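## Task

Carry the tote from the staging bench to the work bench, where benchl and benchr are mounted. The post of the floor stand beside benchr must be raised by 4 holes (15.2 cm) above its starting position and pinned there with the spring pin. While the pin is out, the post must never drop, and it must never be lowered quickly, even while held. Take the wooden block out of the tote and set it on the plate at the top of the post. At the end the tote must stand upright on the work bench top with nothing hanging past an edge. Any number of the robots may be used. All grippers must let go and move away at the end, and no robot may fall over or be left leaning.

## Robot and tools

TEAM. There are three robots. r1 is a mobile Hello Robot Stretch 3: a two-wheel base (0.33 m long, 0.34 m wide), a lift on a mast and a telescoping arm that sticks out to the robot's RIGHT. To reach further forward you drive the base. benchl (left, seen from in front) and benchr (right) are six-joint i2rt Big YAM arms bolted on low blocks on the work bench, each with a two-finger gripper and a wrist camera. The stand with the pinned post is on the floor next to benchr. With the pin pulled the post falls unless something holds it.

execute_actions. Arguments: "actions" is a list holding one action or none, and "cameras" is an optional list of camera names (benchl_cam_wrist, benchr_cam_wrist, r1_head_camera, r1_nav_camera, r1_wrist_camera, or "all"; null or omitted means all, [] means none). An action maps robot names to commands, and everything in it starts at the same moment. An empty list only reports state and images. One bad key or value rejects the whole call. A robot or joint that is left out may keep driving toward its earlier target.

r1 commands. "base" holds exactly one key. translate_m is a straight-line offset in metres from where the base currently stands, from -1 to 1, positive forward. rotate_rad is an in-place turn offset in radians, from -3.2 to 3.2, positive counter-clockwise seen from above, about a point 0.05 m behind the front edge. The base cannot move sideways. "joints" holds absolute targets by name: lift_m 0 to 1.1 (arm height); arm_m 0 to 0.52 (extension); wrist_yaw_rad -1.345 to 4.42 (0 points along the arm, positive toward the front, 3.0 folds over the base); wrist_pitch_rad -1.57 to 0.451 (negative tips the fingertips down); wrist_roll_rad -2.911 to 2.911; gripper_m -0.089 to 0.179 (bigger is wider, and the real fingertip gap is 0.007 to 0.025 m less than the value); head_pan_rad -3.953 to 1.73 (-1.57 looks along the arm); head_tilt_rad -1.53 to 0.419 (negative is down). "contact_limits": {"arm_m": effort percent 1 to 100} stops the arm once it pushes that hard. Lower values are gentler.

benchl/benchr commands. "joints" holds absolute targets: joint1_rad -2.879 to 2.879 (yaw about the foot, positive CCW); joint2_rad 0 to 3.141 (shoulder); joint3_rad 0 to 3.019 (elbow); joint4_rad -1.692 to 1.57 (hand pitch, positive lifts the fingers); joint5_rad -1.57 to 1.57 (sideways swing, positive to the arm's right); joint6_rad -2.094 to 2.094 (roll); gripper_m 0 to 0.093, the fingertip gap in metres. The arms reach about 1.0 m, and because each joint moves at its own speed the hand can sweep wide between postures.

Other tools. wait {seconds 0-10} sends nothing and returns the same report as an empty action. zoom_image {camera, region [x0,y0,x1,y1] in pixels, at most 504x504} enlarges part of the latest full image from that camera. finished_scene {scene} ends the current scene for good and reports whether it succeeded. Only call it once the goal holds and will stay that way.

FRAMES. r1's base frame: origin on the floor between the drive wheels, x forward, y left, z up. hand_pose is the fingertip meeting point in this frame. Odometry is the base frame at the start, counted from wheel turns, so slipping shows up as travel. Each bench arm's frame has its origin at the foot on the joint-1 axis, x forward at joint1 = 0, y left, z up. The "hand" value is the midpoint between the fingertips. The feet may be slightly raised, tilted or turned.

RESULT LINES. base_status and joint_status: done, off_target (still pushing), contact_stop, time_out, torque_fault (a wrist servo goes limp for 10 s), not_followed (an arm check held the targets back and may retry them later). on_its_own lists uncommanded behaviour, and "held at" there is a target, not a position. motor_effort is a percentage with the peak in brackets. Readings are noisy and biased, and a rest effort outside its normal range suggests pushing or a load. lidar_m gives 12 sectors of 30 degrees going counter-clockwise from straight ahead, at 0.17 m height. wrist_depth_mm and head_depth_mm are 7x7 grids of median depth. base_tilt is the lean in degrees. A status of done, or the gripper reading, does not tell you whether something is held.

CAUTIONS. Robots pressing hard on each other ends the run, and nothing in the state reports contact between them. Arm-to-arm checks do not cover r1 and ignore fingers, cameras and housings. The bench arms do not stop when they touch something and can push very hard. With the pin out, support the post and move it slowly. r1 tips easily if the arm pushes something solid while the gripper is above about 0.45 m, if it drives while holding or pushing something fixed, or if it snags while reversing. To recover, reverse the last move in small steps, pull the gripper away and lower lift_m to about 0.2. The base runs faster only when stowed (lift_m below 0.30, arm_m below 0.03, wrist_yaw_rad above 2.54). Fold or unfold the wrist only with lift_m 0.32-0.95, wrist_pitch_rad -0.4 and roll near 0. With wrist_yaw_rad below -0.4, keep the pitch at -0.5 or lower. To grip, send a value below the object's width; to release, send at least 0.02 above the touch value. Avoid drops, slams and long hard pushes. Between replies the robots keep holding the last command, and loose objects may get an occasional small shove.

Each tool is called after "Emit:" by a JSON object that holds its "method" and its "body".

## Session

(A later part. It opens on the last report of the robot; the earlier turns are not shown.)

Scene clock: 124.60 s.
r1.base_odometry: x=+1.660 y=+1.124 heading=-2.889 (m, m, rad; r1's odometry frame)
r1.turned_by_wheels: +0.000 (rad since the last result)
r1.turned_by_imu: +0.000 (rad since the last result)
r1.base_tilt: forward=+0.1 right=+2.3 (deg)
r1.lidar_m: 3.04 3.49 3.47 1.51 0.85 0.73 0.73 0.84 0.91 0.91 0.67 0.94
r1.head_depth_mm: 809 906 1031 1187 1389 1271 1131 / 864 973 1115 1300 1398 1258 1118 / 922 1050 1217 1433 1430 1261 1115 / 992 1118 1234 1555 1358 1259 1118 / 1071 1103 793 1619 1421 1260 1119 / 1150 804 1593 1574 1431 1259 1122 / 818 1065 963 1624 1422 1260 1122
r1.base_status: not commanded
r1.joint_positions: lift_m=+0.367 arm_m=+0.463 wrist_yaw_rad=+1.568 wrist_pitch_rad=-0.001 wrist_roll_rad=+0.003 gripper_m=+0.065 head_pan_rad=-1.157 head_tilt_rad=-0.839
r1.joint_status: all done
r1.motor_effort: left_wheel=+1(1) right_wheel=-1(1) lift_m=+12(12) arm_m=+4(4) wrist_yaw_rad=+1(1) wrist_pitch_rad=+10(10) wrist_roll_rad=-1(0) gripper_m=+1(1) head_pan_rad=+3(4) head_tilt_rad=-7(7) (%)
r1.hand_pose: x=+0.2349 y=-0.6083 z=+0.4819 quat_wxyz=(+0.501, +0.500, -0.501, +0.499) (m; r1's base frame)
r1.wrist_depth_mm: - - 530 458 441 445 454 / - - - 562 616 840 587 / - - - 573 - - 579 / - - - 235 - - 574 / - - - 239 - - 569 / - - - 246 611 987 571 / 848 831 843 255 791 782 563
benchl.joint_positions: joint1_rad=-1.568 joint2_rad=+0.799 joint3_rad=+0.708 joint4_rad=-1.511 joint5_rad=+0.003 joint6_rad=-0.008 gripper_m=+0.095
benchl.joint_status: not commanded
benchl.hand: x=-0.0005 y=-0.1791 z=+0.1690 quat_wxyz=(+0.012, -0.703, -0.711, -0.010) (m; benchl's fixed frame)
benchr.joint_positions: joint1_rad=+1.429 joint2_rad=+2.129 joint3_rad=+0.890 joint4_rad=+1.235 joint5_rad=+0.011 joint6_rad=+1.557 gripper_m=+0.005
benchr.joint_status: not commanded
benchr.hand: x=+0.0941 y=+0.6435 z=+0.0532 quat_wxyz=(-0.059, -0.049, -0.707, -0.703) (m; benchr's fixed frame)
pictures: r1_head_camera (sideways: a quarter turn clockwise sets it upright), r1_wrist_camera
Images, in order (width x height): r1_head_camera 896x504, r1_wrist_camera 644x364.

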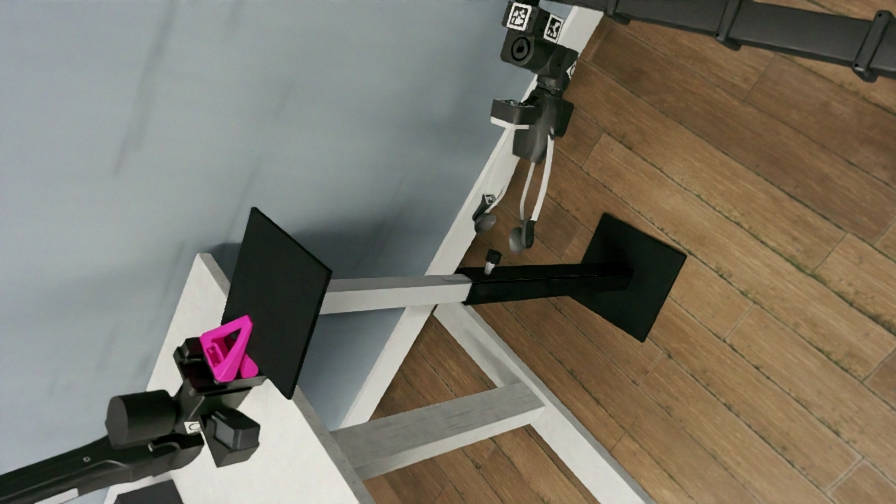

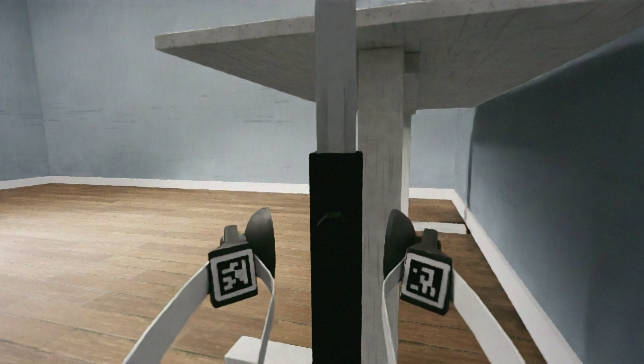

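Emit:
{"method": "execute_actions", "body": {"actions": [{"r1":{"base":{"translate_m":0.044},"joints":{"arm_m":0.467,"lift_m":0.358,"gripper_m":0.055}}}], "cameras": ["r1_head_camera","r1_wrist_camera"]}}

Emit:
{"method": "zoom_image", "body": {"camera": "r1_head_camera", "region": [440,170,580,310]}}

Scene clock: 127.03 s.
r1.base_odometry: x=+1.618 y=+1.114 heading=-2.889 (m, m, rad; r1's odometry frame)
r1.turned_by_wheels: +0.000 (rad since the last result)
r1.turned_by_imu: +0.000 (rad since the last result)
r1.base_tilt: forward=+0.1 right=+2.3 (deg)
r1.lidar_m: 2.98 3.46 3.45 1.59 0.90 0.77 0.78 0.89 0.92 0.92 0.65 0.95
r1.head_depth_mm: 819 918 1041 1202 1385 1282 1131 / 873 984 1128 1318 1412 1261 1119 / 931 1060 1225 1461 1432 1264 1120 / 1006 1102 746 1484 1349 1260 1120 / 1089 788 1486 1661 1448 1263 1120 / 1139 819 995 1323 1421 1258 1119 / 804 1103 904 1657 1448 1263 1121
r1.base_status: done
r1.joint_positions: lift_m=+0.358 arm_m=+0.467 wrist_yaw_rad=+1.568 wrist_pitch_rad=-0.001 wrist_roll_rad=+0.003 gripper_m=+0.055 head_pan_rad=-1.157 head_tilt_rad=-0.839
r1.joint_status: all done
r1.motor_effort: left_wheel=+1(4) right_wheel=-1(2) lift_m=+12(12) arm_m=+4(3) wrist_yaw_rad=+1(2) wrist_pitch_rad=+10(10) wrist_roll_rad=-1(1) gripper_m=+1(46) head_pan_rad=+3(3) head_tilt_rad=-7(7) (%)
r1.hand_pose: x=+0.2349 y=-0.6123 z=+0.4729 quat_wxyz=(+0.501, +0.500, -0.501, +0.499) (m; r1's base frame)
r1.wrist_depth_mm: - - 501 186 469 469 477 / - - - 189 646 890 604 / - - - 192 - - 593 / - - - 189 - - 584 / - - - 191 - - 579 / - - - 198 - 953 580 / 821 840 815 205 766 776 567
benchl.joint_positions: joint1_rad=-1.568 joint2_rad=+0.799 joint3_rad=+0.708 joint4_rad=-1.511 joint5_rad=+0.003 joint6_rad=-0.008 gripper_m=+0.095
benchl.joint_status: not commanded
benchl.hand: x=-0.0005 y=-0.1791 z=+0.1690 quat_wxyz=(+0.012, -0.703, -0.711, -0.010) (m; benchl's fixed frame)
benchr.joint_positions: joint1_rad=+1.429 joint2_rad=+2.129 joint3_rad=+0.890 joint4_rad=+1.235 joint5_rad=+0.011 joint6_rad=+1.557 gripper_m=+0.005
benchr.joint_status: not commanded
benchr.hand: x=+0.0941 y=+0.6435 z=+0.0532 quat_wxyz=(-0.059, -0.049, -0.707, -0.703) (m; benchr's fixed frame)
pictures: r1_head_camera (sideways: a quarter turn clockwise sets it upright), r1_wrist_camera
Images, in order (width x height): r1_head_camera 896x504, r1_wrist_camera 644x364.

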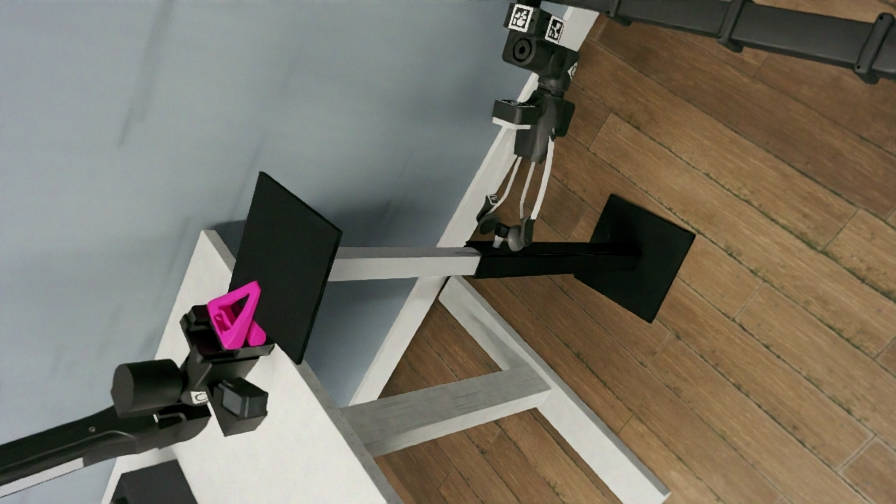

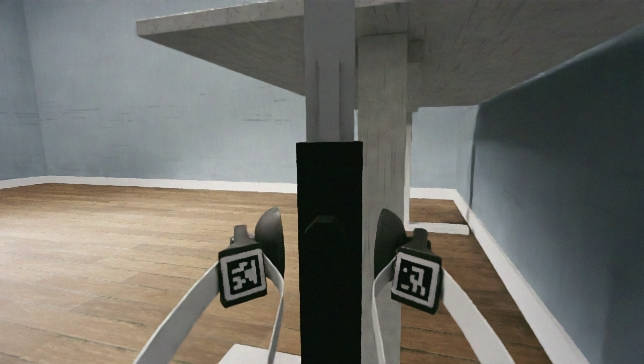

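Region (440, 170, 580, 310) of r1_head_camera's 896x504 image, scaled by 3.600, with more detail than that image has.

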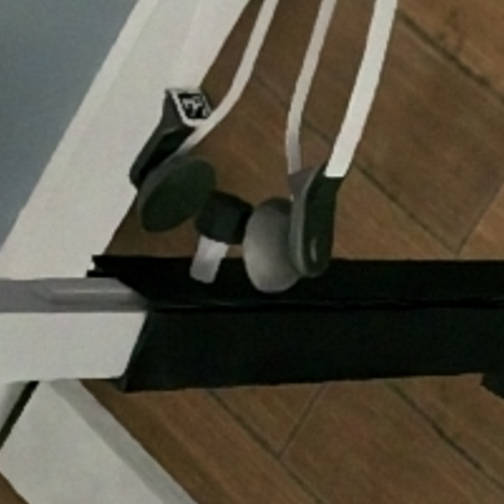

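Grip, preload the arm upward, pull.

Emit:
{"method": "execute_actions", "body": {"actions": [{"r1":{"joints":{"gripper_m":-0.022}},"benchr":{"joints":{"joint2_rad":2.07,"joint4_rad":1.27}}}], "cameras": []}}

Emit:
{"method": "execute_actions", "body": {"actions": [{"r1":{"base":{"translate_m":-0.016}}}], "cameras": ["r1_head_camera"]}}

Emit:
{"method": "zoom_image", "body": {"camera": "r1_head_camera", "region": [440,170,580,310]}}

Scene clock: 129.17 s.
r1.base_odometry: x=+1.618 y=+1.114 heading=-2.889 (m, m, rad; r1's odometry frame)
r1.turned_by_wheels: +0.000 (rad since the last result)
r1.turned_by_imu: +0.000 (rad since the last result)
r1.base_tilt: forward=+0.1 right=+2.2 (deg)
r1.lidar_m: 3.00 3.46 3.46 1.60 0.91 0.77 0.78 0.89 0.92 0.91 0.65 1.79
r1.head_depth_mm: 820 919 1040 1203 1386 1283 1138 / 874 983 1128 1315 1413 1259 1119 / 937 1062 1231 1457 1418 1262 1119 / 1002 1106 745 1483 1348 1263 1121 / 1087 789 1485 1655 1446 1258 1118 / 1138 822 994 1319 1415 1259 1120 / 805 1102 906 1656 1447 1264 1123
r1.base_status: not commanded
r1.joint_positions: lift_m=+0.358 arm_m=+0.467 wrist_yaw_rad=+1.574 wrist_pitch_rad=-0.001 wrist_roll_rad=+0.003 gripper_m=-0.021 head_pan_rad=-1.157 head_tilt_rad=-0.839
r1.joint_status: all done
r1.motor_effort: left_wheel=+6(6) right_wheel=-8(8) lift_m=+13(12) arm_m=+4(4) wrist_yaw_rad=-3(3) wrist_pitch_rad=+10(10) wrist_roll_rad=+0(1) gripper_m=-17(91) head_pan_rad=+4(4) head_tilt_rad=-7(7) (%)
r1.hand_pose: x=+0.2349 y=-0.6109 z=+0.4728 quat_wxyz=(+0.499, +0.502, -0.499, +0.500) (m; r1's base frame)
r1.wrist_depth_mm: - - 503 185 465 473 475 / - - - 189 576 888 613 / - - - 528 - - 603 / - - - 188 - - 596 / - - - 173 - - 594 / - - - 198 - - 589 / 820 811 814 205 578 799 579
benchl.joint_positions: joint1_rad=-1.568 joint2_rad=+0.799 joint3_rad=+0.708 joint4_rad=-1.511 joint5_rad=+0.003 joint6_rad=-0.008 gripper_m=+0.095
benchl.joint_status: not commanded
benchl.hand: x=-0.0005 y=-0.1791 z=+0.1690 quat_wxyz=(+0.012, -0.703, -0.711, -0.010) (m; benchl's fixed frame)
benchr.joint_positions: joint1_rad=+1.429 joint2_rad=+2.127 joint3_rad=+0.890 joint4_rad=+1.236 joint5_rad=+0.011 joint6_rad=+1.557 gripper_m=+0.005
benchr.joint_status: all done
benchr.hand: x=+0.0941 y=+0.6437 z=+0.0548 quat_wxyz=(-0.059, -0.049, -0.706, -0.704) (m; benchr's fixed frame)
pictures: none
No camera images: the call's "cameras" was empty. Leave "cameras" out to get every camera's image.

Scene clock: 130.33 s.
r1.base_odometry: x=+1.633 y=+1.118 heading=-2.888 (m, m, rad; r1's odometry frame)
r1.turned_by_wheels: +0.001 (rad since the last result)
r1.turned_by_imu: +0.001 (rad since the last result)
r1.base_tilt: forward=+0.1 right=+2.3 (deg)
r1.lidar_m: 3.02 3.46 3.47 1.56 0.89 0.76 0.76 0.87 0.91 0.91 0.66 0.94
r1.head_depth_mm: 814 914 1036 1194 1384 1283 1130 / 869 981 1122 1312 1414 1262 1118 / 929 1060 1226 1460 1444 1257 1119 / 1001 1100 746 1046 1325 1262 1121 / 1080 1103 1484 1659 1445 1262 1127 / 1152 816 994 1359 1422 1264 1121 / 801 1104 932 1648 1450 1262 1121
r1.base_status: done
r1.joint_positions: lift_m=+0.358 arm_m=+0.467 wrist_yaw_rad=+1.574 wrist_pitch_rad=-0.001 wrist_roll_rad=+0.003 gripper_m=-0.021 head_pan_rad=-1.157 head_tilt_rad=-0.839
r1.joint_status: not commanded
r1.motor_effort: left_wheel=+7(10) right_wheel=-9(21) lift_m=+12(13) arm_m=+4(3) wrist_yaw_rad=-2(3) wrist_pitch_rad=+10(10) wrist_roll_rad=-1(1) gripper_m=-15(17) head_pan_rad=+4(3) head_tilt_rad=-7(7) (%)
r1.hand_pose: x=+0.2349 y=-0.6109 z=+0.4728 quat_wxyz=(+0.499, +0.502, -0.499, +0.500) (m; r1's base frame)
r1.wrist_depth_mm: - - 506 430 466 475 475 / - - - 538 644 891 605 / - - - 537 - - 596 / - - - 204 - - 593 / - - - 175 - - 587 / - - - 213 - 983 582 / 829 811 814 219 597 811 577
benchl.joint_positions: joint1_rad=-1.568 joint2_rad=+0.799 joint3_rad=+0.708 joint4_rad=-1.511 joint5_rad=+0.003 joint6_rad=-0.008 gripper_m=+0.095
benchl.joint_status: not commanded
benchl.hand: x=-0.0005 y=-0.1791 z=+0.1690 quat_wxyz=(+0.012, -0.703, -0.711, -0.010) (m; benchl's fixed frame)
benchr.joint_positions: joint1_rad=+1.429 joint2_rad=+2.127 joint3_rad=+0.890 joint4_rad=+1.236 joint5_rad=+0.011 joint6_rad=+1.557 gripper_m=+0.005
benchr.joint_status: not commanded
benchr.hand: x=+0.0941 y=+0.6437 z=+0.0548 quat_wxyz=(-0.059, -0.049, -0.706, -0.704) (m; benchr's fixed frame)
pictures: r1_head_camera (sideways: a quarter turn clockwise sets it upright)
Images, in order (width x height): r1_head_camera 896x504.

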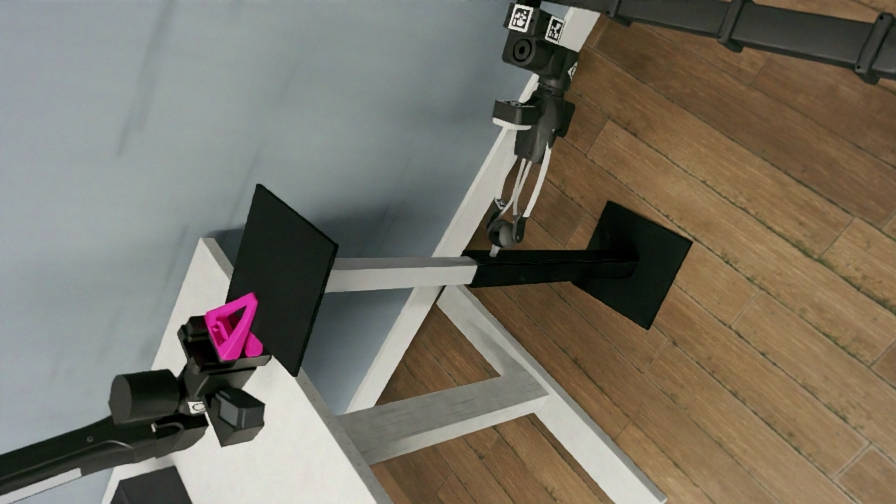

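Region (440, 170, 580, 310) of r1_head_camera's 896x504 image, scaled by 3.600, with more detail than that image has.

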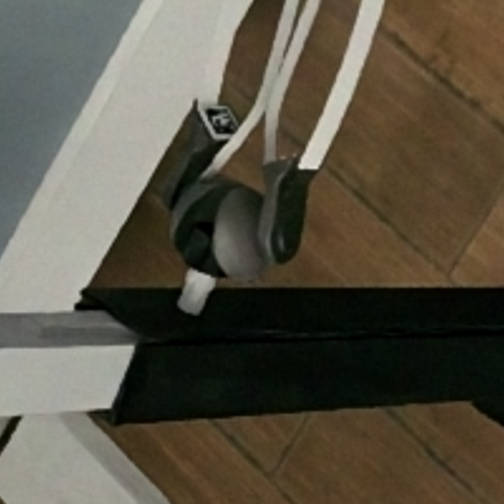

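Emit:
{"method": "execute_actions", "body": {"actions": [{"benchr":{"joints":{"joint2_rad":1.97,"joint3_rad":0.885,"joint4_rad":1.19}}}], "cameras": ["r1_wrist_camera"]}}

Scene clock: 133.83 s.
r1.base_odometry: x=+1.633 y=+1.118 heading=-2.888 (m, m, rad; r1's odometry frame)
r1.turned_by_wheels: +0.000 (rad since the last result)
r1.turned_by_imu: +0.000 (rad since the last result)
r1.base_tilt: forward=+0.1 right=+2.2 (deg)
r1.lidar_m: 3.01 3.49 3.49 1.56 0.88 0.76 0.76 0.87 0.91 0.91 0.65 0.94
r1.head_depth_mm: 818 913 1036 1201 1388 1281 1126 / 869 979 1126 1313 1418 1258 1118 / 929 1056 1230 1462 1445 1260 1118 / 999 1106 743 1047 1327 1263 1115 / 1083 1103 1482 1663 1450 1267 1119 / 1152 819 994 1356 1423 1264 1117 / 798 1103 933 1660 1450 1263 1116
r1.base_status: not commanded
r1.joint_positions: lift_m=+0.358 arm_m=+0.467 wrist_yaw_rad=+1.574 wrist_pitch_rad=-0.001 wrist_roll_rad=+0.003 gripper_m=-0.021 head_pan_rad=-1.157 head_tilt_rad=-0.839
r1.joint_status: not commanded
r1.motor_effort: left_wheel=+7(6) right_wheel=-8(9) lift_m=+12(13) arm_m=+4(4) wrist_yaw_rad=-2(3) wrist_pitch_rad=+10(10) wrist_roll_rad=-1(0) gripper_m=-14(14) head_pan_rad=+4(4) head_tilt_rad=-7(7) (%)
r1.hand_pose: x=+0.2349 y=-0.6109 z=+0.4728 quat_wxyz=(+0.499, +0.502, -0.499, +0.500) (m; r1's base frame)
r1.wrist_depth_mm: - - 506 431 465 467 481 / - - - 531 650 891 609 / - - - 542 - - 595 / - - - 204 - - 591 / - - - 175 - - 588 / - - - 215 - 977 581 / 819 818 810 220 600 795 576
benchl.joint_positions: joint1_rad=-1.568 joint2_rad=+0.799 joint3_rad=+0.708 joint4_rad=-1.511 joint5_rad=+0.003 joint6_rad=-0.008 gripper_m=+0.095
benchl.joint_status: not commanded
benchl.hand: x=-0.0005 y=-0.1791 z=+0.1690 quat_wxyz=(+0.012, -0.703, -0.711, -0.010) (m; benchl's fixed frame)
benchr.joint_positions: joint1_rad=+1.429 joint2_rad=+2.091 joint3_rad=+0.884 joint4_rad=+1.167 joint5_rad=+0.011 joint6_rad=+1.551 gripper_m=+0.006
benchr.joint_status: all done
benchr.hand: x=+0.0942 y=+0.6439 z=+0.0584 quat_wxyz=(-0.060, -0.048, -0.720, -0.690) (m; benchr's fixed frame)
pictures: r1_wrist_camera
Images, in order (width x height): r1_wrist_camera 644x364.

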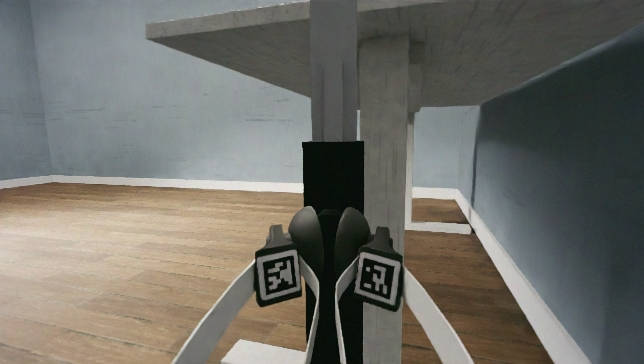

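Emit:
{"method": "execute_actions", "body": {"actions": [{"r1":{"base":{"translate_m":0.024},"joints":{"gripper_m":0.045}},"benchr":{"joints":{"joint2_rad":2.03,"joint4_rad":1.25}}}], "cameras": []}}

Emit:
{"method": "execute_actions", "body": {"actions": [{"r1":{"joints":{"gripper_m":-0.05}}}], "cameras": []}}

Emit:
{"method": "execute_actions", "body": {"actions": [{"r1":{"base":{"translate_m":-0.014}}}], "cameras": ["r1_head_camera"]}}

Emit:
{"method": "zoom_image", "body": {"camera": "r1_head_camera", "region": [440,170,580,310]}}

Scene clock: 136.87 s.
r1.base_odometry: x=+1.610 y=+1.112 heading=-2.889 (m, m, rad; r1's odometry frame)
r1.turned_by_wheels: +0.000 (rad since the last result)
r1.turned_by_imu: -0.002 (rad since the last result)
r1.base_tilt: forward=+0.1 right=+2.3 (deg)
r1.lidar_m: 2.99 3.44 3.46 1.62 0.92 0.78 0.78 0.90 0.92 0.92 0.65 1.80
r1.head_depth_mm: 821 920 1043 1208 1383 1282 1129 / 874 985 1133 1315 1420 1256 1118 / 936 1065 1216 1464 1434 1259 1119 / 1008 1099 744 1228 1348 1265 1121 / 1092 781 1490 1663 1447 1262 1120 / 1133 819 992 1292 1415 1262 1124 / 802 1107 906 1658 1448 1262 1123
r1.base_status: done
r1.joint_positions: lift_m=+0.358 arm_m=+0.467 wrist_yaw_rad=+1.582 wrist_pitch_rad=-0.001 wrist_roll_rad=+0.003 gripper_m=+0.045 head_pan_rad=-1.157 head_tilt_rad=-0.839
r1.joint_status: all done
r1.motor_effort: left_wheel=-6(14) right_wheel=+9(31) lift_m=+13(12) arm_m=+4(4) wrist_yaw_rad=-9(8) wrist_pitch_rad=+10(10) wrist_roll_rad=-1(1) gripper_m=+4(80) head_pan_rad=+3(5) head_tilt_rad=-7(7) (%)
r1.hand_pose: x=+0.2348 y=-0.6089 z=+0.4727 quat_wxyz=(+0.497, +0.504, -0.497, +0.502) (m; r1's base frame)
r1.wrist_depth_mm: - - 466 178 473 475 477 / - - - 182 523 891 624 / - - - 186 - - 615 / - - - 182 - - 613 / - - - 167 - - 605 / - - - 191 - - 596 / 841 827 813 197 577 800 592
benchl.joint_positions: joint1_rad=-1.568 joint2_rad=+0.799 joint3_rad=+0.708 joint4_rad=-1.511 joint5_rad=+0.003 joint6_rad=-0.008 gripper_m=+0.095
benchl.joint_status: not commanded
benchl.hand: x=-0.0005 y=-0.1791 z=+0.1690 quat_wxyz=(+0.012, -0.703, -0.711, -0.010) (m; benchl's fixed frame)
benchr.joint_positions: joint1_rad=+1.429 joint2_rad=+2.094 joint3_rad=+0.884 joint4_rad=+1.173 joint5_rad=+0.011 joint6_rad=+1.551 gripper_m=+0.006
benchr.joint_status: joint4_rad time_out (moved +0.006 of +0.083); the others done
benchr.on_its_own: joint4_rad reads +1.173 and still pushes toward +1.250 since a time_out
benchr.hand: x=+0.0942 y=+0.6437 z=+0.0580 quat_wxyz=(-0.060, -0.048, -0.718, -0.691) (m; benchr's fixed frame)
pictures: none
No camera images: the call's "cameras" was empty. Leave "cameras" out to get every camera's image.

not run: a stop came earlier in this reply.

not run: a stop came earlier in this reply.

This scene's latest camera images include none from r1_head_camera. They are from: r1_wrist_camera. Call execute_actions without "cameras", or with r1_head_camera in "cameras", to get its image.

Emit:
{"method": "execute_actions", "body": {"actions": [{"r1":{"base":{"translate_m":-0.004},"joints":{"gripper_m":-0.05,"arm_m":0.464}}}], "cameras": []}}

Emit:
{"method": "execute_actions", "body": {"actions": [{"r1":{"base":{"translate_m":-0.014}}}], "cameras": ["r1_head_camera"]}}

Emit:
{"method": "zoom_image", "body": {"camera": "r1_head_camera", "region": [440,170,580,310]}}

Scene clock: 139.33 s.
r1.base_odometry: x=+1.614 y=+1.113 heading=-2.888 (m, m, rad; r1's odometry frame)
r1.turned_by_wheels: +0.001 (rad since the last result)
r1.turned_by_imu: +0.002 (rad since the last result)
r1.base_tilt: forward=+0.1 right=+2.3 (deg)
r1.lidar_m: 2.99 3.46 3.47 1.60 0.91 0.78 0.78 0.89 0.92 0.92 0.65 1.79
r1.head_depth_mm: 821 918 1041 1204 1388 1281 1139 / 874 985 1128 1320 1407 1260 1118 / 935 1065 1229 1474 1432 1262 1118 / 1007 1101 743 1481 1351 1259 1122 / 1086 779 1489 1661 1446 1261 1118 / 1141 816 992 1297 1419 1265 1122 / 800 1101 906 1653 1451 1263 1120
r1.base_status: done
r1.joint_positions: lift_m=+0.358 arm_m=+0.464 wrist_yaw_rad=+1.568 wrist_pitch_rad=-0.002 wrist_roll_rad=+0.002 gripper_m=-0.049 head_pan_rad=-1.157 head_tilt_rad=-0.839
r1.joint_status: all done
r1.motor_effort: left_wheel=+11(12) right_wheel=-18(18) lift_m=+13(13) arm_m=-5(6) wrist_yaw_rad=+1(9) wrist_pitch_rad=+11(11) wrist_roll_rad=+0(1) gripper_m=-26(99) head_pan_rad=+5(4) head_tilt_rad=-7(7) (%)
r1.hand_pose: x=+0.2348 y=-0.6100 z=+0.4725 quat_wxyz=(+0.501, +0.500, -0.500, +0.498) (m; r1's base frame)
r1.wrist_depth_mm: - - 465 391 471 475 482 / - - - 517 578 894 614 / - - - 217 - - 612 / - - - 183 - - 598 / - - - 152 - - 595 / - - - 193 - 971 580 / 839 836 816 199 578 807 582
benchl.joint_positions: joint1_rad=-1.568 joint2_rad=+0.799 joint3_rad=+0.708 joint4_rad=-1.511 joint5_rad=+0.003 joint6_rad=-0.008 gripper_m=+0.095
benchl.joint_status: not commanded
benchl.hand: x=-0.0005 y=-0.1791 z=+0.1690 quat_wxyz=(+0.012, -0.703, -0.711, -0.010) (m; benchl's fixed frame)
benchr.joint_positions: joint1_rad=+1.429 joint2_rad=+2.094 joint3_rad=+0.884 joint4_rad=+1.173 joint5_rad=+0.011 joint6_rad=+1.551 gripper_m=+0.006
benchr.joint_status: not commanded
benchr.on_its_own: joint4_rad reads +1.173 and still pushes toward +1.250 since a time_out
benchr.hand: x=+0.0942 y=+0.6437 z=+0.0580 quat_wxyz=(-0.060, -0.048, -0.718, -0.691) (m; benchr's fixed frame)
pictures: none
No camera images: the call's "cameras" was empty. Leave "cameras" out to get every camera's image.

Scene clock: 140.43 s.
r1.base_odometry: x=+1.627 y=+1.116 heading=-2.886 (m, m, rad; r1's odometry frame)
r1.turned_by_wheels: +0.001 (rad since the last result)
r1.turned_by_imu: +0.001 (rad since the last result)
r1.base_tilt: forward=+0.1 right=+2.3 (deg)
r1.lidar_m: 3.01 3.46 3.84 1.58 0.89 0.76 0.77 0.88 0.92 0.92 0.65 0.95
r1.head_depth_mm: 819 916 1039 1204 1386 1282 1138 / 873 983 1126 1316 1414 1265 1121 / 932 1047 1231 1461 1419 1257 1119 / 1001 1101 721 1238 1351 1262 1119 / 1085 776 1521 1651 1438 1258 1119 / 1134 823 992 1333 1419 1260 1119 / 800 1104 933 1659 1451 1262 1120
r1.base_status: done
r1.joint_positions: lift_m=+0.358 arm_m=+0.464 wrist_yaw_rad=+1.567 wrist_pitch_rad=-0.003 wrist_roll_rad=+0.002 gripper_m=-0.043 head_pan_rad=-1.157 head_tilt_rad=-0.840
r1.joint_status: not commanded
r1.on_its_own: gripper_m is held at -0.044, not at your -0.050, by its stall guard, which is still easing; right_wheel is at rest, and its effort (-20) is outside its rest range (-18 to +18)
r1.motor_effort: left_wheel=+12(24) right_wheel=-20(35) lift_m=+13(13) arm_m=-5(4) wrist_yaw_rad=+2(2) wrist_pitch_rad=+11(11) wrist_roll_rad=-1(1) gripper_m=-6(27) head_pan_rad=+4(4) head_tilt_rad=-7(7) (%)
r1.hand_pose: x=+0.2348 y=-0.6103 z=+0.4722 quat_wxyz=(+0.502, +0.500, -0.500, +0.498) (m; r1's base frame)
r1.wrist_depth_mm: - - 508 428 475 476 481 / - - - 529 656 892 609 / - - - 201 - - 604 / - - - 197 - - 596 / - - - 161 - - 589 / - - - 207 - 965 592 / 827 809 808 214 584 803 576
benchl.joint_positions: joint1_rad=-1.568 joint2_rad=+0.799 joint3_rad=+0.708 joint4_rad=-1.511 joint5_rad=+0.003 joint6_rad=-0.008 gripper_m=+0.095
benchl.joint_status: not commanded
benchl.hand: x=-0.0005 y=-0.1791 z=+0.1690 quat_wxyz=(+0.012, -0.703, -0.711, -0.010) (m; benchl's fixed frame)
benchr.joint_positions: joint1_rad=+1.429 joint2_rad=+2.084 joint3_rad=+0.881 joint4_rad=+1.198 joint5_rad=+0.011 joint6_rad=+1.554 gripper_m=+0.006
benchr.joint_status: not commanded
benchr.hand: x=+0.0941 y=+0.6434 z=+0.0690 quat_wxyz=(-0.060, -0.048, -0.707, -0.703) (m; benchr's fixed frame)
pictures: r1_head_camera (sideways: a quarter turn clockwise sets it upright)
Images, in order (width x height): r1_head_camera 896x504.

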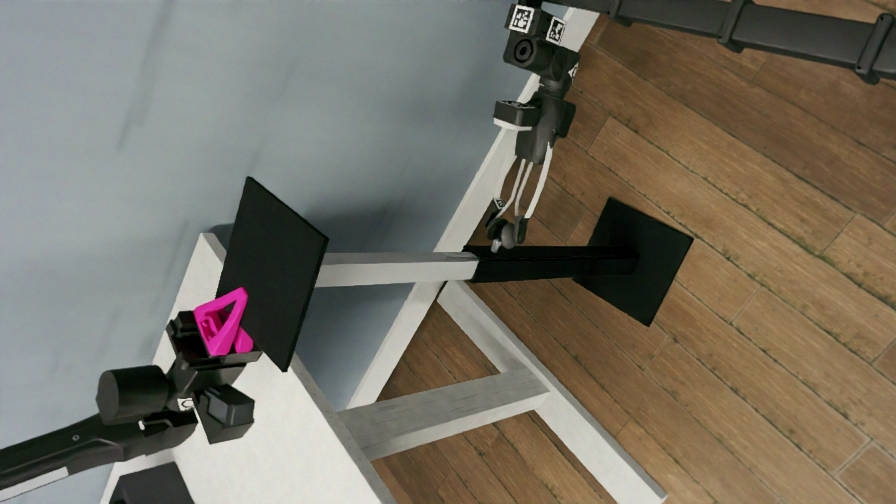

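Region (440, 170, 580, 310) of r1_head_camera's 896x504 image, scaled by 3.600, with more detail than that image has.

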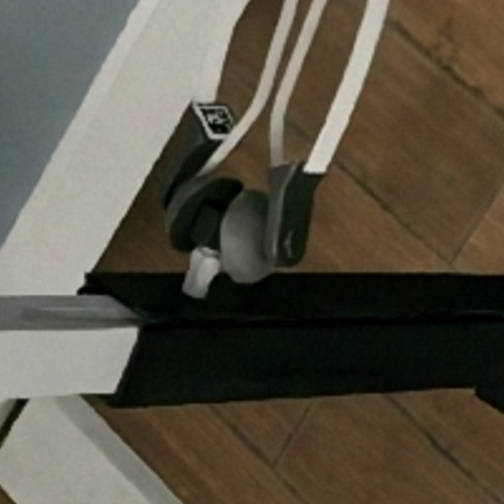

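Emit:
{"method": "execute_actions", "body": {"actions": [{"r1":{"base":{"translate_m":-0.003}},"benchr":{"joints":{"joint2_rad":1.87,"joint3_rad":0.89,"joint4_rad":1.08}}}], "cameras": []}}

Emit:
{"method": "execute_actions", "body": {"actions": [{"benchr":{"joints":{"joint2_rad":1.71,"joint3_rad":0.93,"joint4_rad":0.9}}}], "cameras": ["r1_head_camera"]}}

Scene clock: 142.03 s.
r1.base_odometry: x=+1.630 y=+1.117 heading=-2.886 (m, m, rad; r1's odometry frame)
r1.turned_by_wheels: +0.001 (rad since the last result)
r1.turned_by_imu: +0.001 (rad since the last result)
r1.base_tilt: forward=+0.1 right=+2.2 (deg)
r1.lidar_m: 3.00 3.47 3.45 1.56 0.89 0.76 0.76 0.87 0.92 0.92 0.65 0.95
r1.head_depth_mm: 818 917 1039 1202 1385 1288 1136 / 871 982 1126 1310 1404 1262 1116 / 931 1044 1230 1459 1446 1259 1119 / 1004 1084 785 1026 1348 1263 1121 / 1085 745 1512 1654 1451 1258 1120 / 1111 1029 995 1329 1424 1263 1118 / 792 1104 932 1660 1449 1264 1119
r1.base_status: done
r1.joint_positions: lift_m=+0.358 arm_m=+0.464 wrist_yaw_rad=+1.567 wrist_pitch_rad=-0.003 wrist_roll_rad=+0.002 gripper_m=-0.036 head_pan_rad=-1.157 head_tilt_rad=-0.840
r1.joint_status: not commanded
r1.on_its_own: gripper_m is held at -0.037, not at your -0.050, by its stall guard, which is still easing
r1.motor_effort: left_wheel=+9(11) right_wheel=-14(24) lift_m=+13(13) arm_m=-5(4) wrist_yaw_rad=+2(2) wrist_pitch_rad=+11(11) wrist_roll_rad=-1(0) gripper_m=-21(23) head_pan_rad=+3(4) head_tilt_rad=-7(7) (%)
r1.hand_pose: x=+0.2348 y=-0.6103 z=+0.4722 quat_wxyz=(+0.502, +0.500, -0.500, +0.498) (m; r1's base frame)
r1.wrist_depth_mm: - - 511 429 470 473 481 / - - - 530 659 892 606 / - - - 204 - - 596 / - - - 199 - - 589 / - - - 167 - - 588 / - - - 209 - 966 579 / 824 817 807 215 587 800 576
benchl.joint_positions: joint1_rad=-1.568 joint2_rad=+0.799 joint3_rad=+0.708 joint4_rad=-1.511 joint5_rad=+0.003 joint6_rad=-0.008 gripper_m=+0.095
benchl.joint_status: not commanded
benchl.hand: x=-0.0005 y=-0.1791 z=+0.1690 quat_wxyz=(+0.012, -0.703, -0.711, -0.010) (m; benchl's fixed frame)
benchr.joint_positions: joint1_rad=+1.429 joint2_rad=+1.982 joint3_rad=+0.869 joint4_rad=+1.067 joint5_rad=+0.010 joint6_rad=+1.550 gripper_m=+0.007
benchr.joint_status: all done
benchr.hand: x=+0.0940 y=+0.6434 z=+0.0967 quat_wxyz=(-0.060, -0.047, -0.721, -0.688) (m; benchr's fixed frame)
pictures: none
No camera images: the call's "cameras" was empty. Leave "cameras" out to get every camera's image.

Scene clock: 144.07 s.
r1.base_odometry: x=+1.630 y=+1.117 heading=-2.886 (m, m, rad; r1's odometry frame)
r1.turned_by_wheels: +0.000 (rad since the last result)
r1.turned_by_imu: +0.000 (rad since the last result)
r1.base_tilt: forward=+0.1 right=+2.3 (deg)
r1.lidar_m: 2.99 3.46 3.46 1.56 0.89 0.76 0.76 0.88 0.91 0.91 0.65 0.95
r1.head_depth_mm: 817 913 1039 1201 1382 1285 1138 / 872 982 1127 1314 1403 1259 1118 / 932 1040 1231 1454 1441 1258 1120 / 1001 1082 785 1027 1346 1258 1120 / 1085 739 1511 1659 1444 1259 1120 / 1074 1024 994 1335 1420 1262 1124 / 782 1119 933 1655 1448 1262 1118
r1.base_status: not commanded
r1.joint_positions: lift_m=+0.358 arm_m=+0.464 wrist_yaw_rad=+1.567 wrist_pitch_rad=-0.003 wrist_roll_rad=+0.002 gripper_m=-0.033 head_pan_rad=-1.157 head_tilt_rad=-0.840
r1.joint_status: not commanded
r1.on_its_own: gripper_m is held at -0.034, not at your -0.050, by its stall guard, which is not easing now
r1.motor_effort: left_wheel=+9(9) right_wheel=-14(14) lift_m=+13(13) arm_m=-5(5) wrist_yaw_rad=+3(2) wrist_pitch_rad=+11(11) wrist_roll_rad=+0(0) gripper_m=-20(21) head_pan_rad=+4(4) head_tilt_rad=-7(7) (%)
r1.hand_pose: x=+0.2348 y=-0.6103 z=+0.4722 quat_wxyz=(+0.502, +0.500, -0.500, +0.498) (m; r1's base frame)
r1.wrist_depth_mm: - - 507 427 473 470 480 / - - - 527 661 897 601 / - - - 209 - - 598 / - - - 200 - - 590 / - - - 166 - - 584 / - - - 209 - 968 579 / 836 826 816 215 596 803 579
benchl.joint_positions: joint1_rad=-1.568 joint2_rad=+0.799 joint3_rad=+0.708 joint4_rad=-1.511 joint5_rad=+0.003 joint6_rad=-0.008 gripper_m=+0.095
benchl.joint_status: not commanded
benchl.hand: x=-0.0005 y=-0.1791 z=+0.1690 quat_wxyz=(+0.012, -0.703, -0.711, -0.010) (m; benchl's fixed frame)
benchr.joint_positions: joint1_rad=+1.430 joint2_rad=+1.906 joint3_rad=+0.876 joint4_rad=+0.864 joint5_rad=+0.015 joint6_rad=+1.518 gripper_m=+0.011
benchr.joint_status: joint2_rad time_out (moved -0.076 of -0.272); the others done
benchr.on_its_own: joint2_rad reads +1.906 and still pushes toward +1.710 since a time_out
benchr.hand: x=+0.0946 y=+0.6429 z=+0.0976 quat_wxyz=(-0.069, -0.039, -0.762, -0.642) (m; benchr's fixed frame)
pictures: r1_head_camera (sideways: a quarter turn clockwise sets it upright)
Images, in order (width x height): r1_head_camera 896x504.

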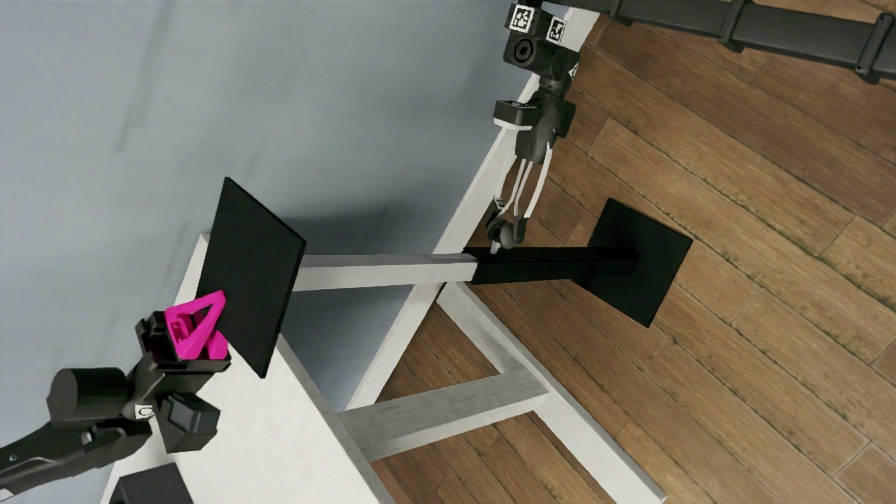

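Emit:
{"method": "execute_actions", "body": {"actions": [{"benchr":{"joints":{"joint2_rad":1.96,"joint3_rad":0.88,"joint4_rad":1.17}},"r1":{"joints":{"gripper_m":0.05}}}], "cameras": ["r1_wrist_camera","r1_head_camera"]}}

Scene clock: 149.67 s.
r1.base_odometry: x=+1.630 y=+1.117 heading=-2.886 (m, m, rad; r1's odometry frame)
r1.turned_by_wheels: -0.001 (rad since the last result)
r1.turned_by_imu: -0.002 (rad since the last result)
r1.base_tilt: forward=+0.1 right=+2.2 (deg)
r1.lidar_m: 2.99 3.48 3.85 1.57 0.89 0.76 0.76 0.88 0.91 0.91 0.65 0.94
r1.head_depth_mm: 818 915 1037 1201 1389 1284 1129 / 871 983 1130 1310 1406 1261 1121 / 934 1037 1235 1457 1429 1259 1118 / 1003 1083 785 1029 1345 1259 1120 / 1083 749 1506 1656 1444 1260 1121 / 1113 824 990 1332 1416 1261 1120 / 794 1102 934 1662 1448 1262 1120
r1.base_status: not commanded
r1.joint_positions: lift_m=+0.358 arm_m=+0.464 wrist_yaw_rad=+1.567 wrist_pitch_rad=-0.002 wrist_roll_rad=+0.002 gripper_m=+0.050 head_pan_rad=-1.157 head_tilt_rad=-0.840
r1.joint_status: all done
r1.motor_effort: left_wheel=+0(9) right_wheel=-1(14) lift_m=+13(13) arm_m=-5(5) wrist_yaw_rad=+3(2) wrist_pitch_rad=+11(11) wrist_roll_rad=+0(0) gripper_m=+1(81) head_pan_rad=+4(4) head_tilt_rad=-7(7) (%)
r1.hand_pose: x=+0.2348 y=-0.6103 z=+0.4725 quat_wxyz=(+0.501, +0.500, -0.500, +0.498) (m; r1's base frame)
r1.wrist_depth_mm: - - 512 426 470 469 479 / - - - 531 648 899 597 / - - - 225 - - 596 / - - - 201 - - 589 / - - - 204 - - 581 / - - - 211 - - 579 / 830 824 819 216 767 791 578
benchl.joint_positions: joint1_rad=-1.568 joint2_rad=+0.799 joint3_rad=+0.708 joint4_rad=-1.511 joint5_rad=+0.003 joint6_rad=-0.008 gripper_m=+0.095
benchl.joint_status: not commanded
benchl.hand: x=-0.0005 y=-0.1791 z=+0.1690 quat_wxyz=(+0.012, -0.703, -0.711, -0.010) (m; benchl's fixed frame)
benchr.joint_positions: joint1_rad=+1.430 joint2_rad=+1.997 joint3_rad=+0.868 joint4_rad=+1.107 joint5_rad=+0.010 joint6_rad=+1.553 gripper_m=+0.006
benchr.joint_status: joint4_rad time_out (moved +0.243 of +0.306); the others done
benchr.on_its_own: joint4_rad reads +1.107 and still pushes toward +1.170 since a time_out; gripper_m moved -0.005 toward your old target +0.000
benchr.hand: x=+0.0936 y=+0.6428 z=+0.0963 quat_wxyz=(-0.059, -0.047, -0.713, -0.697) (m; benchr's fixed frame)
pictures: r1_head_camera (sideways: a quarter turn clockwise sets it upright), r1_wrist_camera
Images, in order (width x height): r1_head_camera 896x504, r1_wrist_camera 644x364.

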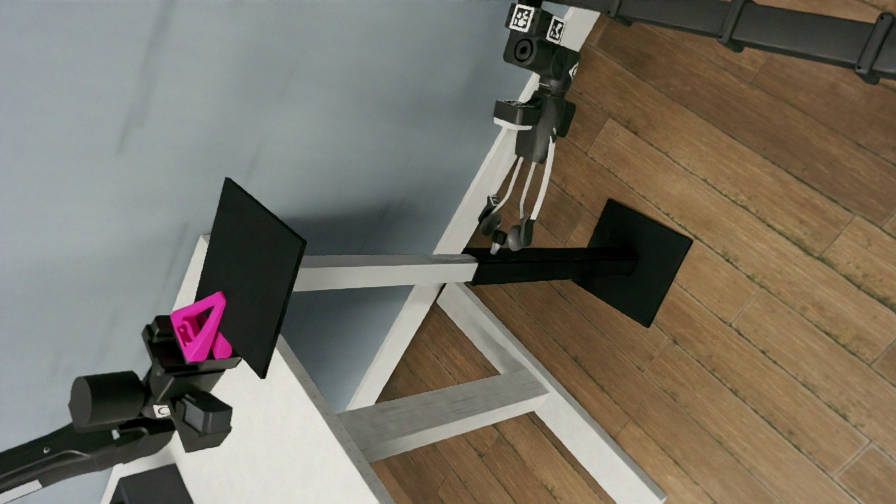

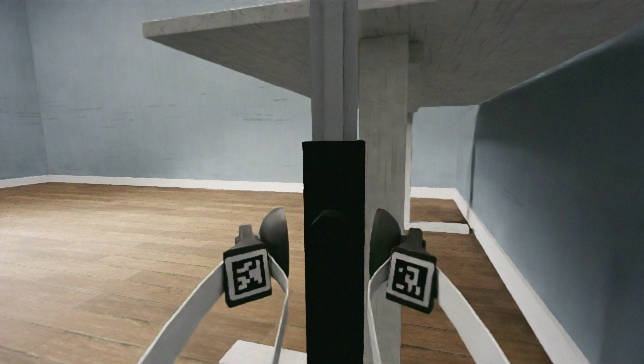

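Emit:
{"method": "execute_actions", "body": {"actions": [{"r1":{"base":{"translate_m":0.018}},"benchr":{"joints":{"joint4_rad":1.15}}}], "cameras": []}}

Emit:
{"method": "execute_actions", "body": {"actions": [{"r1":{"joints":{"gripper_m":-0.05}}}], "cameras": []}}

Emit:
{"method": "execute_actions", "body": {"actions": [{"r1":{"base":{"translate_m":-0.019}}}], "cameras": ["r1_head_camera"]}}

Emit:
{"method": "execute_actions", "body": {"actions": [{"benchr":{"joints":{"joint2_rad":1.83,"joint3_rad":0.9,"joint4_rad":1.04}}}], "cameras": ["r1_head_camera"]}}

Scene clock: 152.40 s.
r1.base_odometry: x=+1.613 y=+1.112 heading=-2.886 (m, m, rad; r1's odometry frame)
r1.turned_by_wheels: +0.000 (rad since the last result)
r1.turned_by_imu: +0.000 (rad since the last result)
r1.base_tilt: forward=+0.1 right=+2.3 (deg)
r1.lidar_m: 2.99 3.45 3.45 1.60 0.91 0.78 0.78 0.90 0.92 0.92 0.65 1.81
r1.head_depth_mm: 822 919 1045 1206 1385 1277 1126 / 876 986 1130 1321 1417 1255 1119 / 937 1038 1235 1467 1433 1262 1118 / 1008 1088 774 1026 1348 1262 1120 / 1091 745 1511 1664 1446 1263 1121 / 1094 1026 995 1294 1411 1261 1119 / 794 1103 907 1645 1447 1265 1119
r1.base_status: done
r1.joint_positions: lift_m=+0.358 arm_m=+0.464 wrist_yaw_rad=+1.567 wrist_pitch_rad=-0.002 wrist_roll_rad=+0.002 gripper_m=+0.050 head_pan_rad=-1.157 head_tilt_rad=-0.840
r1.joint_status: not commanded
r1.motor_effort: left_wheel=+0(3) right_wheel=+1(4) lift_m=+13(13) arm_m=-5(5) wrist_yaw_rad=+1(2) wrist_pitch_rad=+11(11) wrist_roll_rad=-1(0) gripper_m=+1(1) head_pan_rad=+4(5) head_tilt_rad=-7(7) (%)
r1.hand_pose: x=+0.2348 y=-0.6102 z=+0.4725 quat_wxyz=(+0.501, +0.500, -0.500, +0.498) (m; r1's base frame)
r1.wrist_depth_mm: - - 463 180 466 473 476 / - - - 184 580 885 604 / - - - 520 - - 607 / - - - 182 - - 602 / - - - 183 - - 598 / - - - 192 - - 588 / 827 820 805 197 758 782 583
benchl.joint_positions: joint1_rad=-1.568 joint2_rad=+0.799 joint3_rad=+0.708 joint4_rad=-1.511 joint5_rad=+0.003 joint6_rad=-0.008 gripper_m=+0.095
benchl.joint_status: not commanded
benchl.hand: x=-0.0005 y=-0.1791 z=+0.1690 quat_wxyz=(+0.012, -0.703, -0.711, -0.010) (m; benchl's fixed frame)
benchr.joint_positions: joint1_rad=+1.430 joint2_rad=+1.997 joint3_rad=+0.868 joint4_rad=+1.107 joint5_rad=+0.010 joint6_rad=+1.553 gripper_m=+0.006
benchr.joint_status: all done
benchr.hand: x=+0.0936 y=+0.6428 z=+0.0963 quat_wxyz=(-0.059, -0.047, -0.713, -0.697) (m; benchr's fixed frame)
pictures: none
No camera images: the call's "cameras" was empty. Leave "cameras" out to get every camera's image.

Scene clock: 153.90 s.
r1.base_odometry: x=+1.613 y=+1.112 heading=-2.887 (m, m, rad; r1's odometry frame)
r1.turned_by_wheels: +0.000 (rad since the last result)
r1.turned_by_imu: -0.001 (rad since the last result)
r1.base_tilt: forward=+0.1 right=+2.3 (deg)
r1.lidar_m: 2.99 3.45 3.46 1.60 0.91 0.78 0.78 0.89 0.92 0.92 0.65 1.80
r1.head_depth_mm: 821 919 1045 1205 1387 1285 1128 / 876 988 1130 1324 1415 1264 1118 / 936 1036 1234 1465 1429 1261 1121 / 1008 1089 778 1446 1354 1265 1118 / 1088 746 1511 1658 1443 1260 1119 / 1094 1026 997 1297 1418 1266 1119 / 795 1101 905 1662 1451 1261 1123
r1.base_status: not commanded
r1.joint_positions: lift_m=+0.358 arm_m=+0.464 wrist_yaw_rad=+1.563 wrist_pitch_rad=-0.003 wrist_roll_rad=-0.003 gripper_m=-0.049 head_pan_rad=-1.157 head_tilt_rad=-0.840
r1.joint_status: all done
r1.motor_effort: left_wheel=-3(2) right_wheel=+5(6) lift_m=+13(13) arm_m=-4(4) wrist_yaw_rad=+5(5) wrist_pitch_rad=+11(11) wrist_roll_rad=+1(1) gripper_m=-28(99) head_pan_rad=+4(4) head_tilt_rad=-7(7) (%)
r1.hand_pose: x=+0.2348 y=-0.6113 z=+0.4723 quat_wxyz=(+0.504, +0.498, -0.500, +0.498) (m; r1's base frame)
r1.wrist_depth_mm: - - 467 180 470 474 476 / - - - 183 653 881 600 / - - - 185 - - 594 / - - - 182 - - 591 / - - - 152 - - 585 / - - - 192 - 979 579 / 822 816 810 198 753 801 571
benchl.joint_positions: joint1_rad=-1.568 joint2_rad=+0.799 joint3_rad=+0.708 joint4_rad=-1.511 joint5_rad=+0.003 joint6_rad=-0.008 gripper_m=+0.095
benchl.joint_status: not commanded
benchl.hand: x=-0.0005 y=-0.1791 z=+0.1690 quat_wxyz=(+0.012, -0.703, -0.711, -0.010) (m; benchl's fixed frame)
benchr.joint_positions: joint1_rad=+1.430 joint2_rad=+1.997 joint3_rad=+0.868 joint4_rad=+1.107 joint5_rad=+0.010 joint6_rad=+1.553 gripper_m=+0.006
benchr.joint_status: not commanded
benchr.hand: x=+0.0936 y=+0.6428 z=+0.0963 quat_wxyz=(-0.059, -0.047, -0.713, -0.697) (m; benchr's fixed frame)
pictures: none
No camera images: the call's "cameras" was empty. Leave "cameras" out to get every camera's image.

Scene clock: 155.37 s.
r1.base_odometry: x=+1.631 y=+1.117 heading=-2.886 (m, m, rad; r1's odometry frame)
r1.turned_by_wheels: +0.001 (rad since the last result)
r1.turned_by_imu: +0.001 (rad since the last result)
r1.base_tilt: forward=+0.1 right=+2.3 (deg)
r1.lidar_m: 3.01 3.46 3.46 1.57 0.89 0.76 0.76 0.88 0.91 0.91 0.65 0.95
r1.head_depth_mm: 820 917 1041 1200 1386 1285 1136 / 871 983 1129 1316 1403 1262 1118 / 932 1042 1226 1461 1426 1264 1120 / 1005 1081 794 1030 1351 1261 1119 / 1086 743 1514 1648 1444 1266 1119 / 1116 826 993 1336 1421 1263 1118 / 795 1103 929 1657 1449 1264 1121
r1.base_status: done
r1.joint_positions: lift_m=+0.358 arm_m=+0.464 wrist_yaw_rad=+1.566 wrist_pitch_rad=-0.004 wrist_roll_rad=-0.003 gripper_m=-0.042 head_pan_rad=-1.157 head_tilt_rad=-0.840
r1.joint_status: not commanded
r1.on_its_own: gripper_m is held at -0.044, not at your -0.050, by its stall guard, which is still easing
r1.motor_effort: left_wheel=+9(21) right_wheel=-14(40) lift_m=+14(13) arm_m=-4(4) wrist_yaw_rad=+2(5) wrist_pitch_rad=+11(12) wrist_roll_rad=+1(1) gripper_m=-24(28) head_pan_rad=+4(3) head_tilt_rad=-7(6) (%)
r1.hand_pose: x=+0.2348 y=-0.6105 z=+0.4721 quat_wxyz=(+0.503, +0.499, -0.499, +0.499) (m; r1's base frame)
r1.wrist_depth_mm: - - 516 433 465 473 479 / - - - 531 647 890 606 / - - - 203 - - 598 / - - - 200 - - 590 / - - - 165 - - 587 / - - - 211 - 963 589 / 823 812 812 216 743 829 576
benchl.joint_positions: joint1_rad=-1.568 joint2_rad=+0.799 joint3_rad=+0.708 joint4_rad=-1.511 joint5_rad=+0.003 joint6_rad=-0.008 gripper_m=+0.095
benchl.joint_status: not commanded
benchl.hand: x=-0.0005 y=-0.1791 z=+0.1690 quat_wxyz=(+0.012, -0.703, -0.711, -0.010) (m; benchl's fixed frame)
benchr.joint_positions: joint1_rad=+1.430 joint2_rad=+1.997 joint3_rad=+0.868 joint4_rad=+1.107 joint5_rad=+0.010 joint6_rad=+1.553 gripper_m=+0.006
benchr.joint_status: not commanded
benchr.hand: x=+0.0936 y=+0.6428 z=+0.0964 quat_wxyz=(-0.059, -0.048, -0.713, -0.697) (m; benchr's fixed frame)
pictures: r1_head_camera (sideways: a quarter turn clockwise sets it upright)
Images, in order (width x height): r1_head_camera 896x504.

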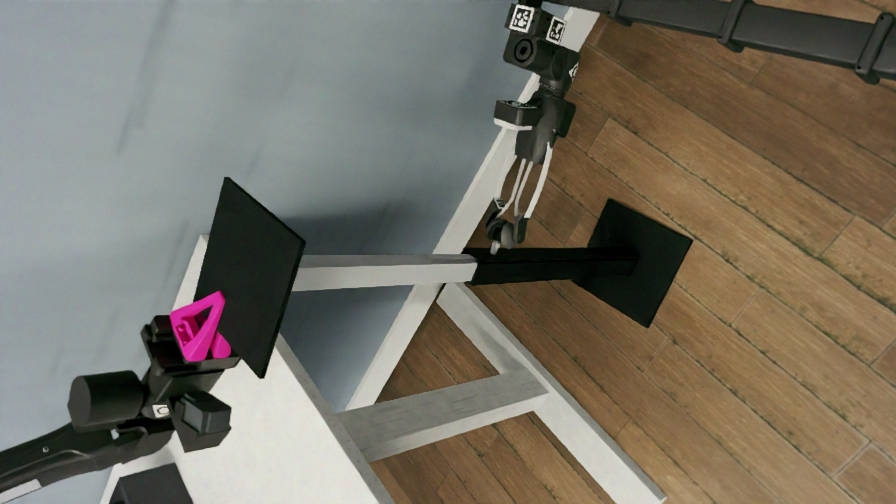

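Scene clock: 156.20 s.
r1.base_odometry: x=+1.631 y=+1.117 heading=-2.886 (m, m, rad; r1's odometry frame)
r1.turned_by_wheels: +0.000 (rad since the last result)
r1.turned_by_imu: +0.000 (rad since the last result)
r1.base_tilt: forward=+0.1 right=+2.2 (deg)
r1.lidar_m: 3.01 3.46 3.45 1.56 0.89 0.76 0.76 0.87 0.91 0.91 0.66 0.95
r1.head_depth_mm: 817 912 1037 1197 1385 1279 1138 / 870 982 1126 1318 1405 1261 1118 / 932 1037 1234 1455 1445 1262 1116 / 1001 698 1243 1028 1345 1259 1123 / 1071 700 1512 1659 1450 1262 1115 / 752 1025 996 1329 1419 1262 1124 / 781 1119 930 1662 1450 1259 1121
r1.base_status: not commanded
r1.joint_positions: lift_m=+0.358 arm_m=+0.464 wrist_yaw_rad=+1.566 wrist_pitch_rad=-0.003 wrist_roll_rad=-0.003 gripper_m=-0.039 head_pan_rad=-1.157 head_tilt_rad=-0.840
r1.joint_status: not commanded
r1.on_its_own: gripper_m is held at -0.040, not at your -0.050, by its stall guard, which is still easing
r1.motor_effort: left_wheel=+8(9) right_wheel=-12(14) lift_m=+13(13) arm_m=-4(4) wrist_yaw_rad=+2(2) wrist_pitch_rad=+11(11) wrist_roll_rad=+1(1) gripper_m=-21(23) head_pan_rad=+3(3) head_tilt_rad=-7(7) (%)
r1.hand_pose: x=+0.2348 y=-0.6105 z=+0.4721 quat_wxyz=(+0.503, +0.499, -0.499, +0.499) (m; r1's base frame)
r1.wrist_depth_mm: - - 505 429 468 474 474 / - - - 522 663 889 601 / - - - 205 - - 601 / - - - 200 - - 587 / - - - 170 - - 579 / - - - 209 - 962 578 / 810 830 816 217 741 798 578
benchl.joint_positions: joint1_rad=-1.568 joint2_rad=+0.799 joint3_rad=+0.708 joint4_rad=-1.511 joint5_rad=+0.003 joint6_rad=-0.008 gripper_m=+0.095
benchl.joint_status: not commanded
benchl.hand: x=-0.0005 y=-0.1791 z=+0.1690 quat_wxyz=(+0.012, -0.703, -0.711, -0.010) (m; benchl's fixed frame)
benchr.joint_positions: joint1_rad=+1.430 joint2_rad=+1.900 joint3_rad=+0.864 joint4_rad=+1.023 joint5_rad=+0.009 joint6_rad=+1.553 gripper_m=+0.006
benchr.joint_status: all done
benchr.hand: x=+0.0934 y=+0.6426 z=+0.1351 quat_wxyz=(-0.059, -0.047, -0.710, -0.700) (m; benchr's fixed frame)
pictures: r1_head_camera (sideways: a quarter turn clockwise sets it upright)
Images, in order (width x height): r1_head_camera 896x504.

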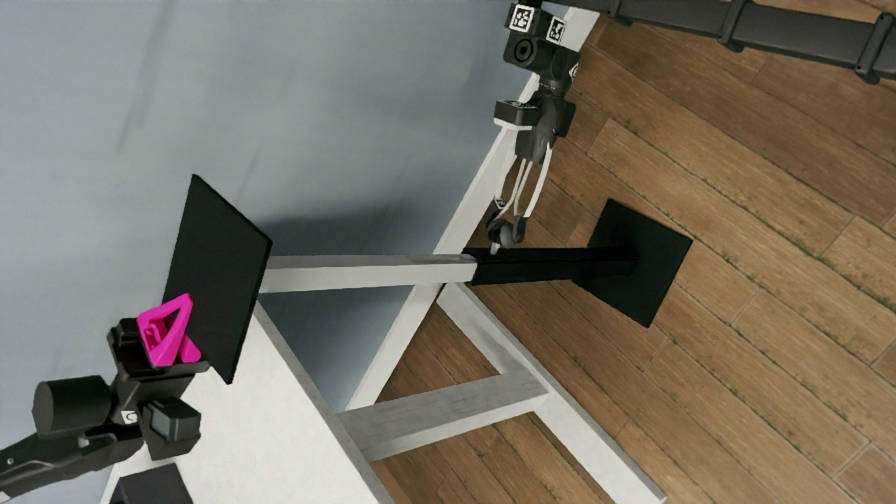

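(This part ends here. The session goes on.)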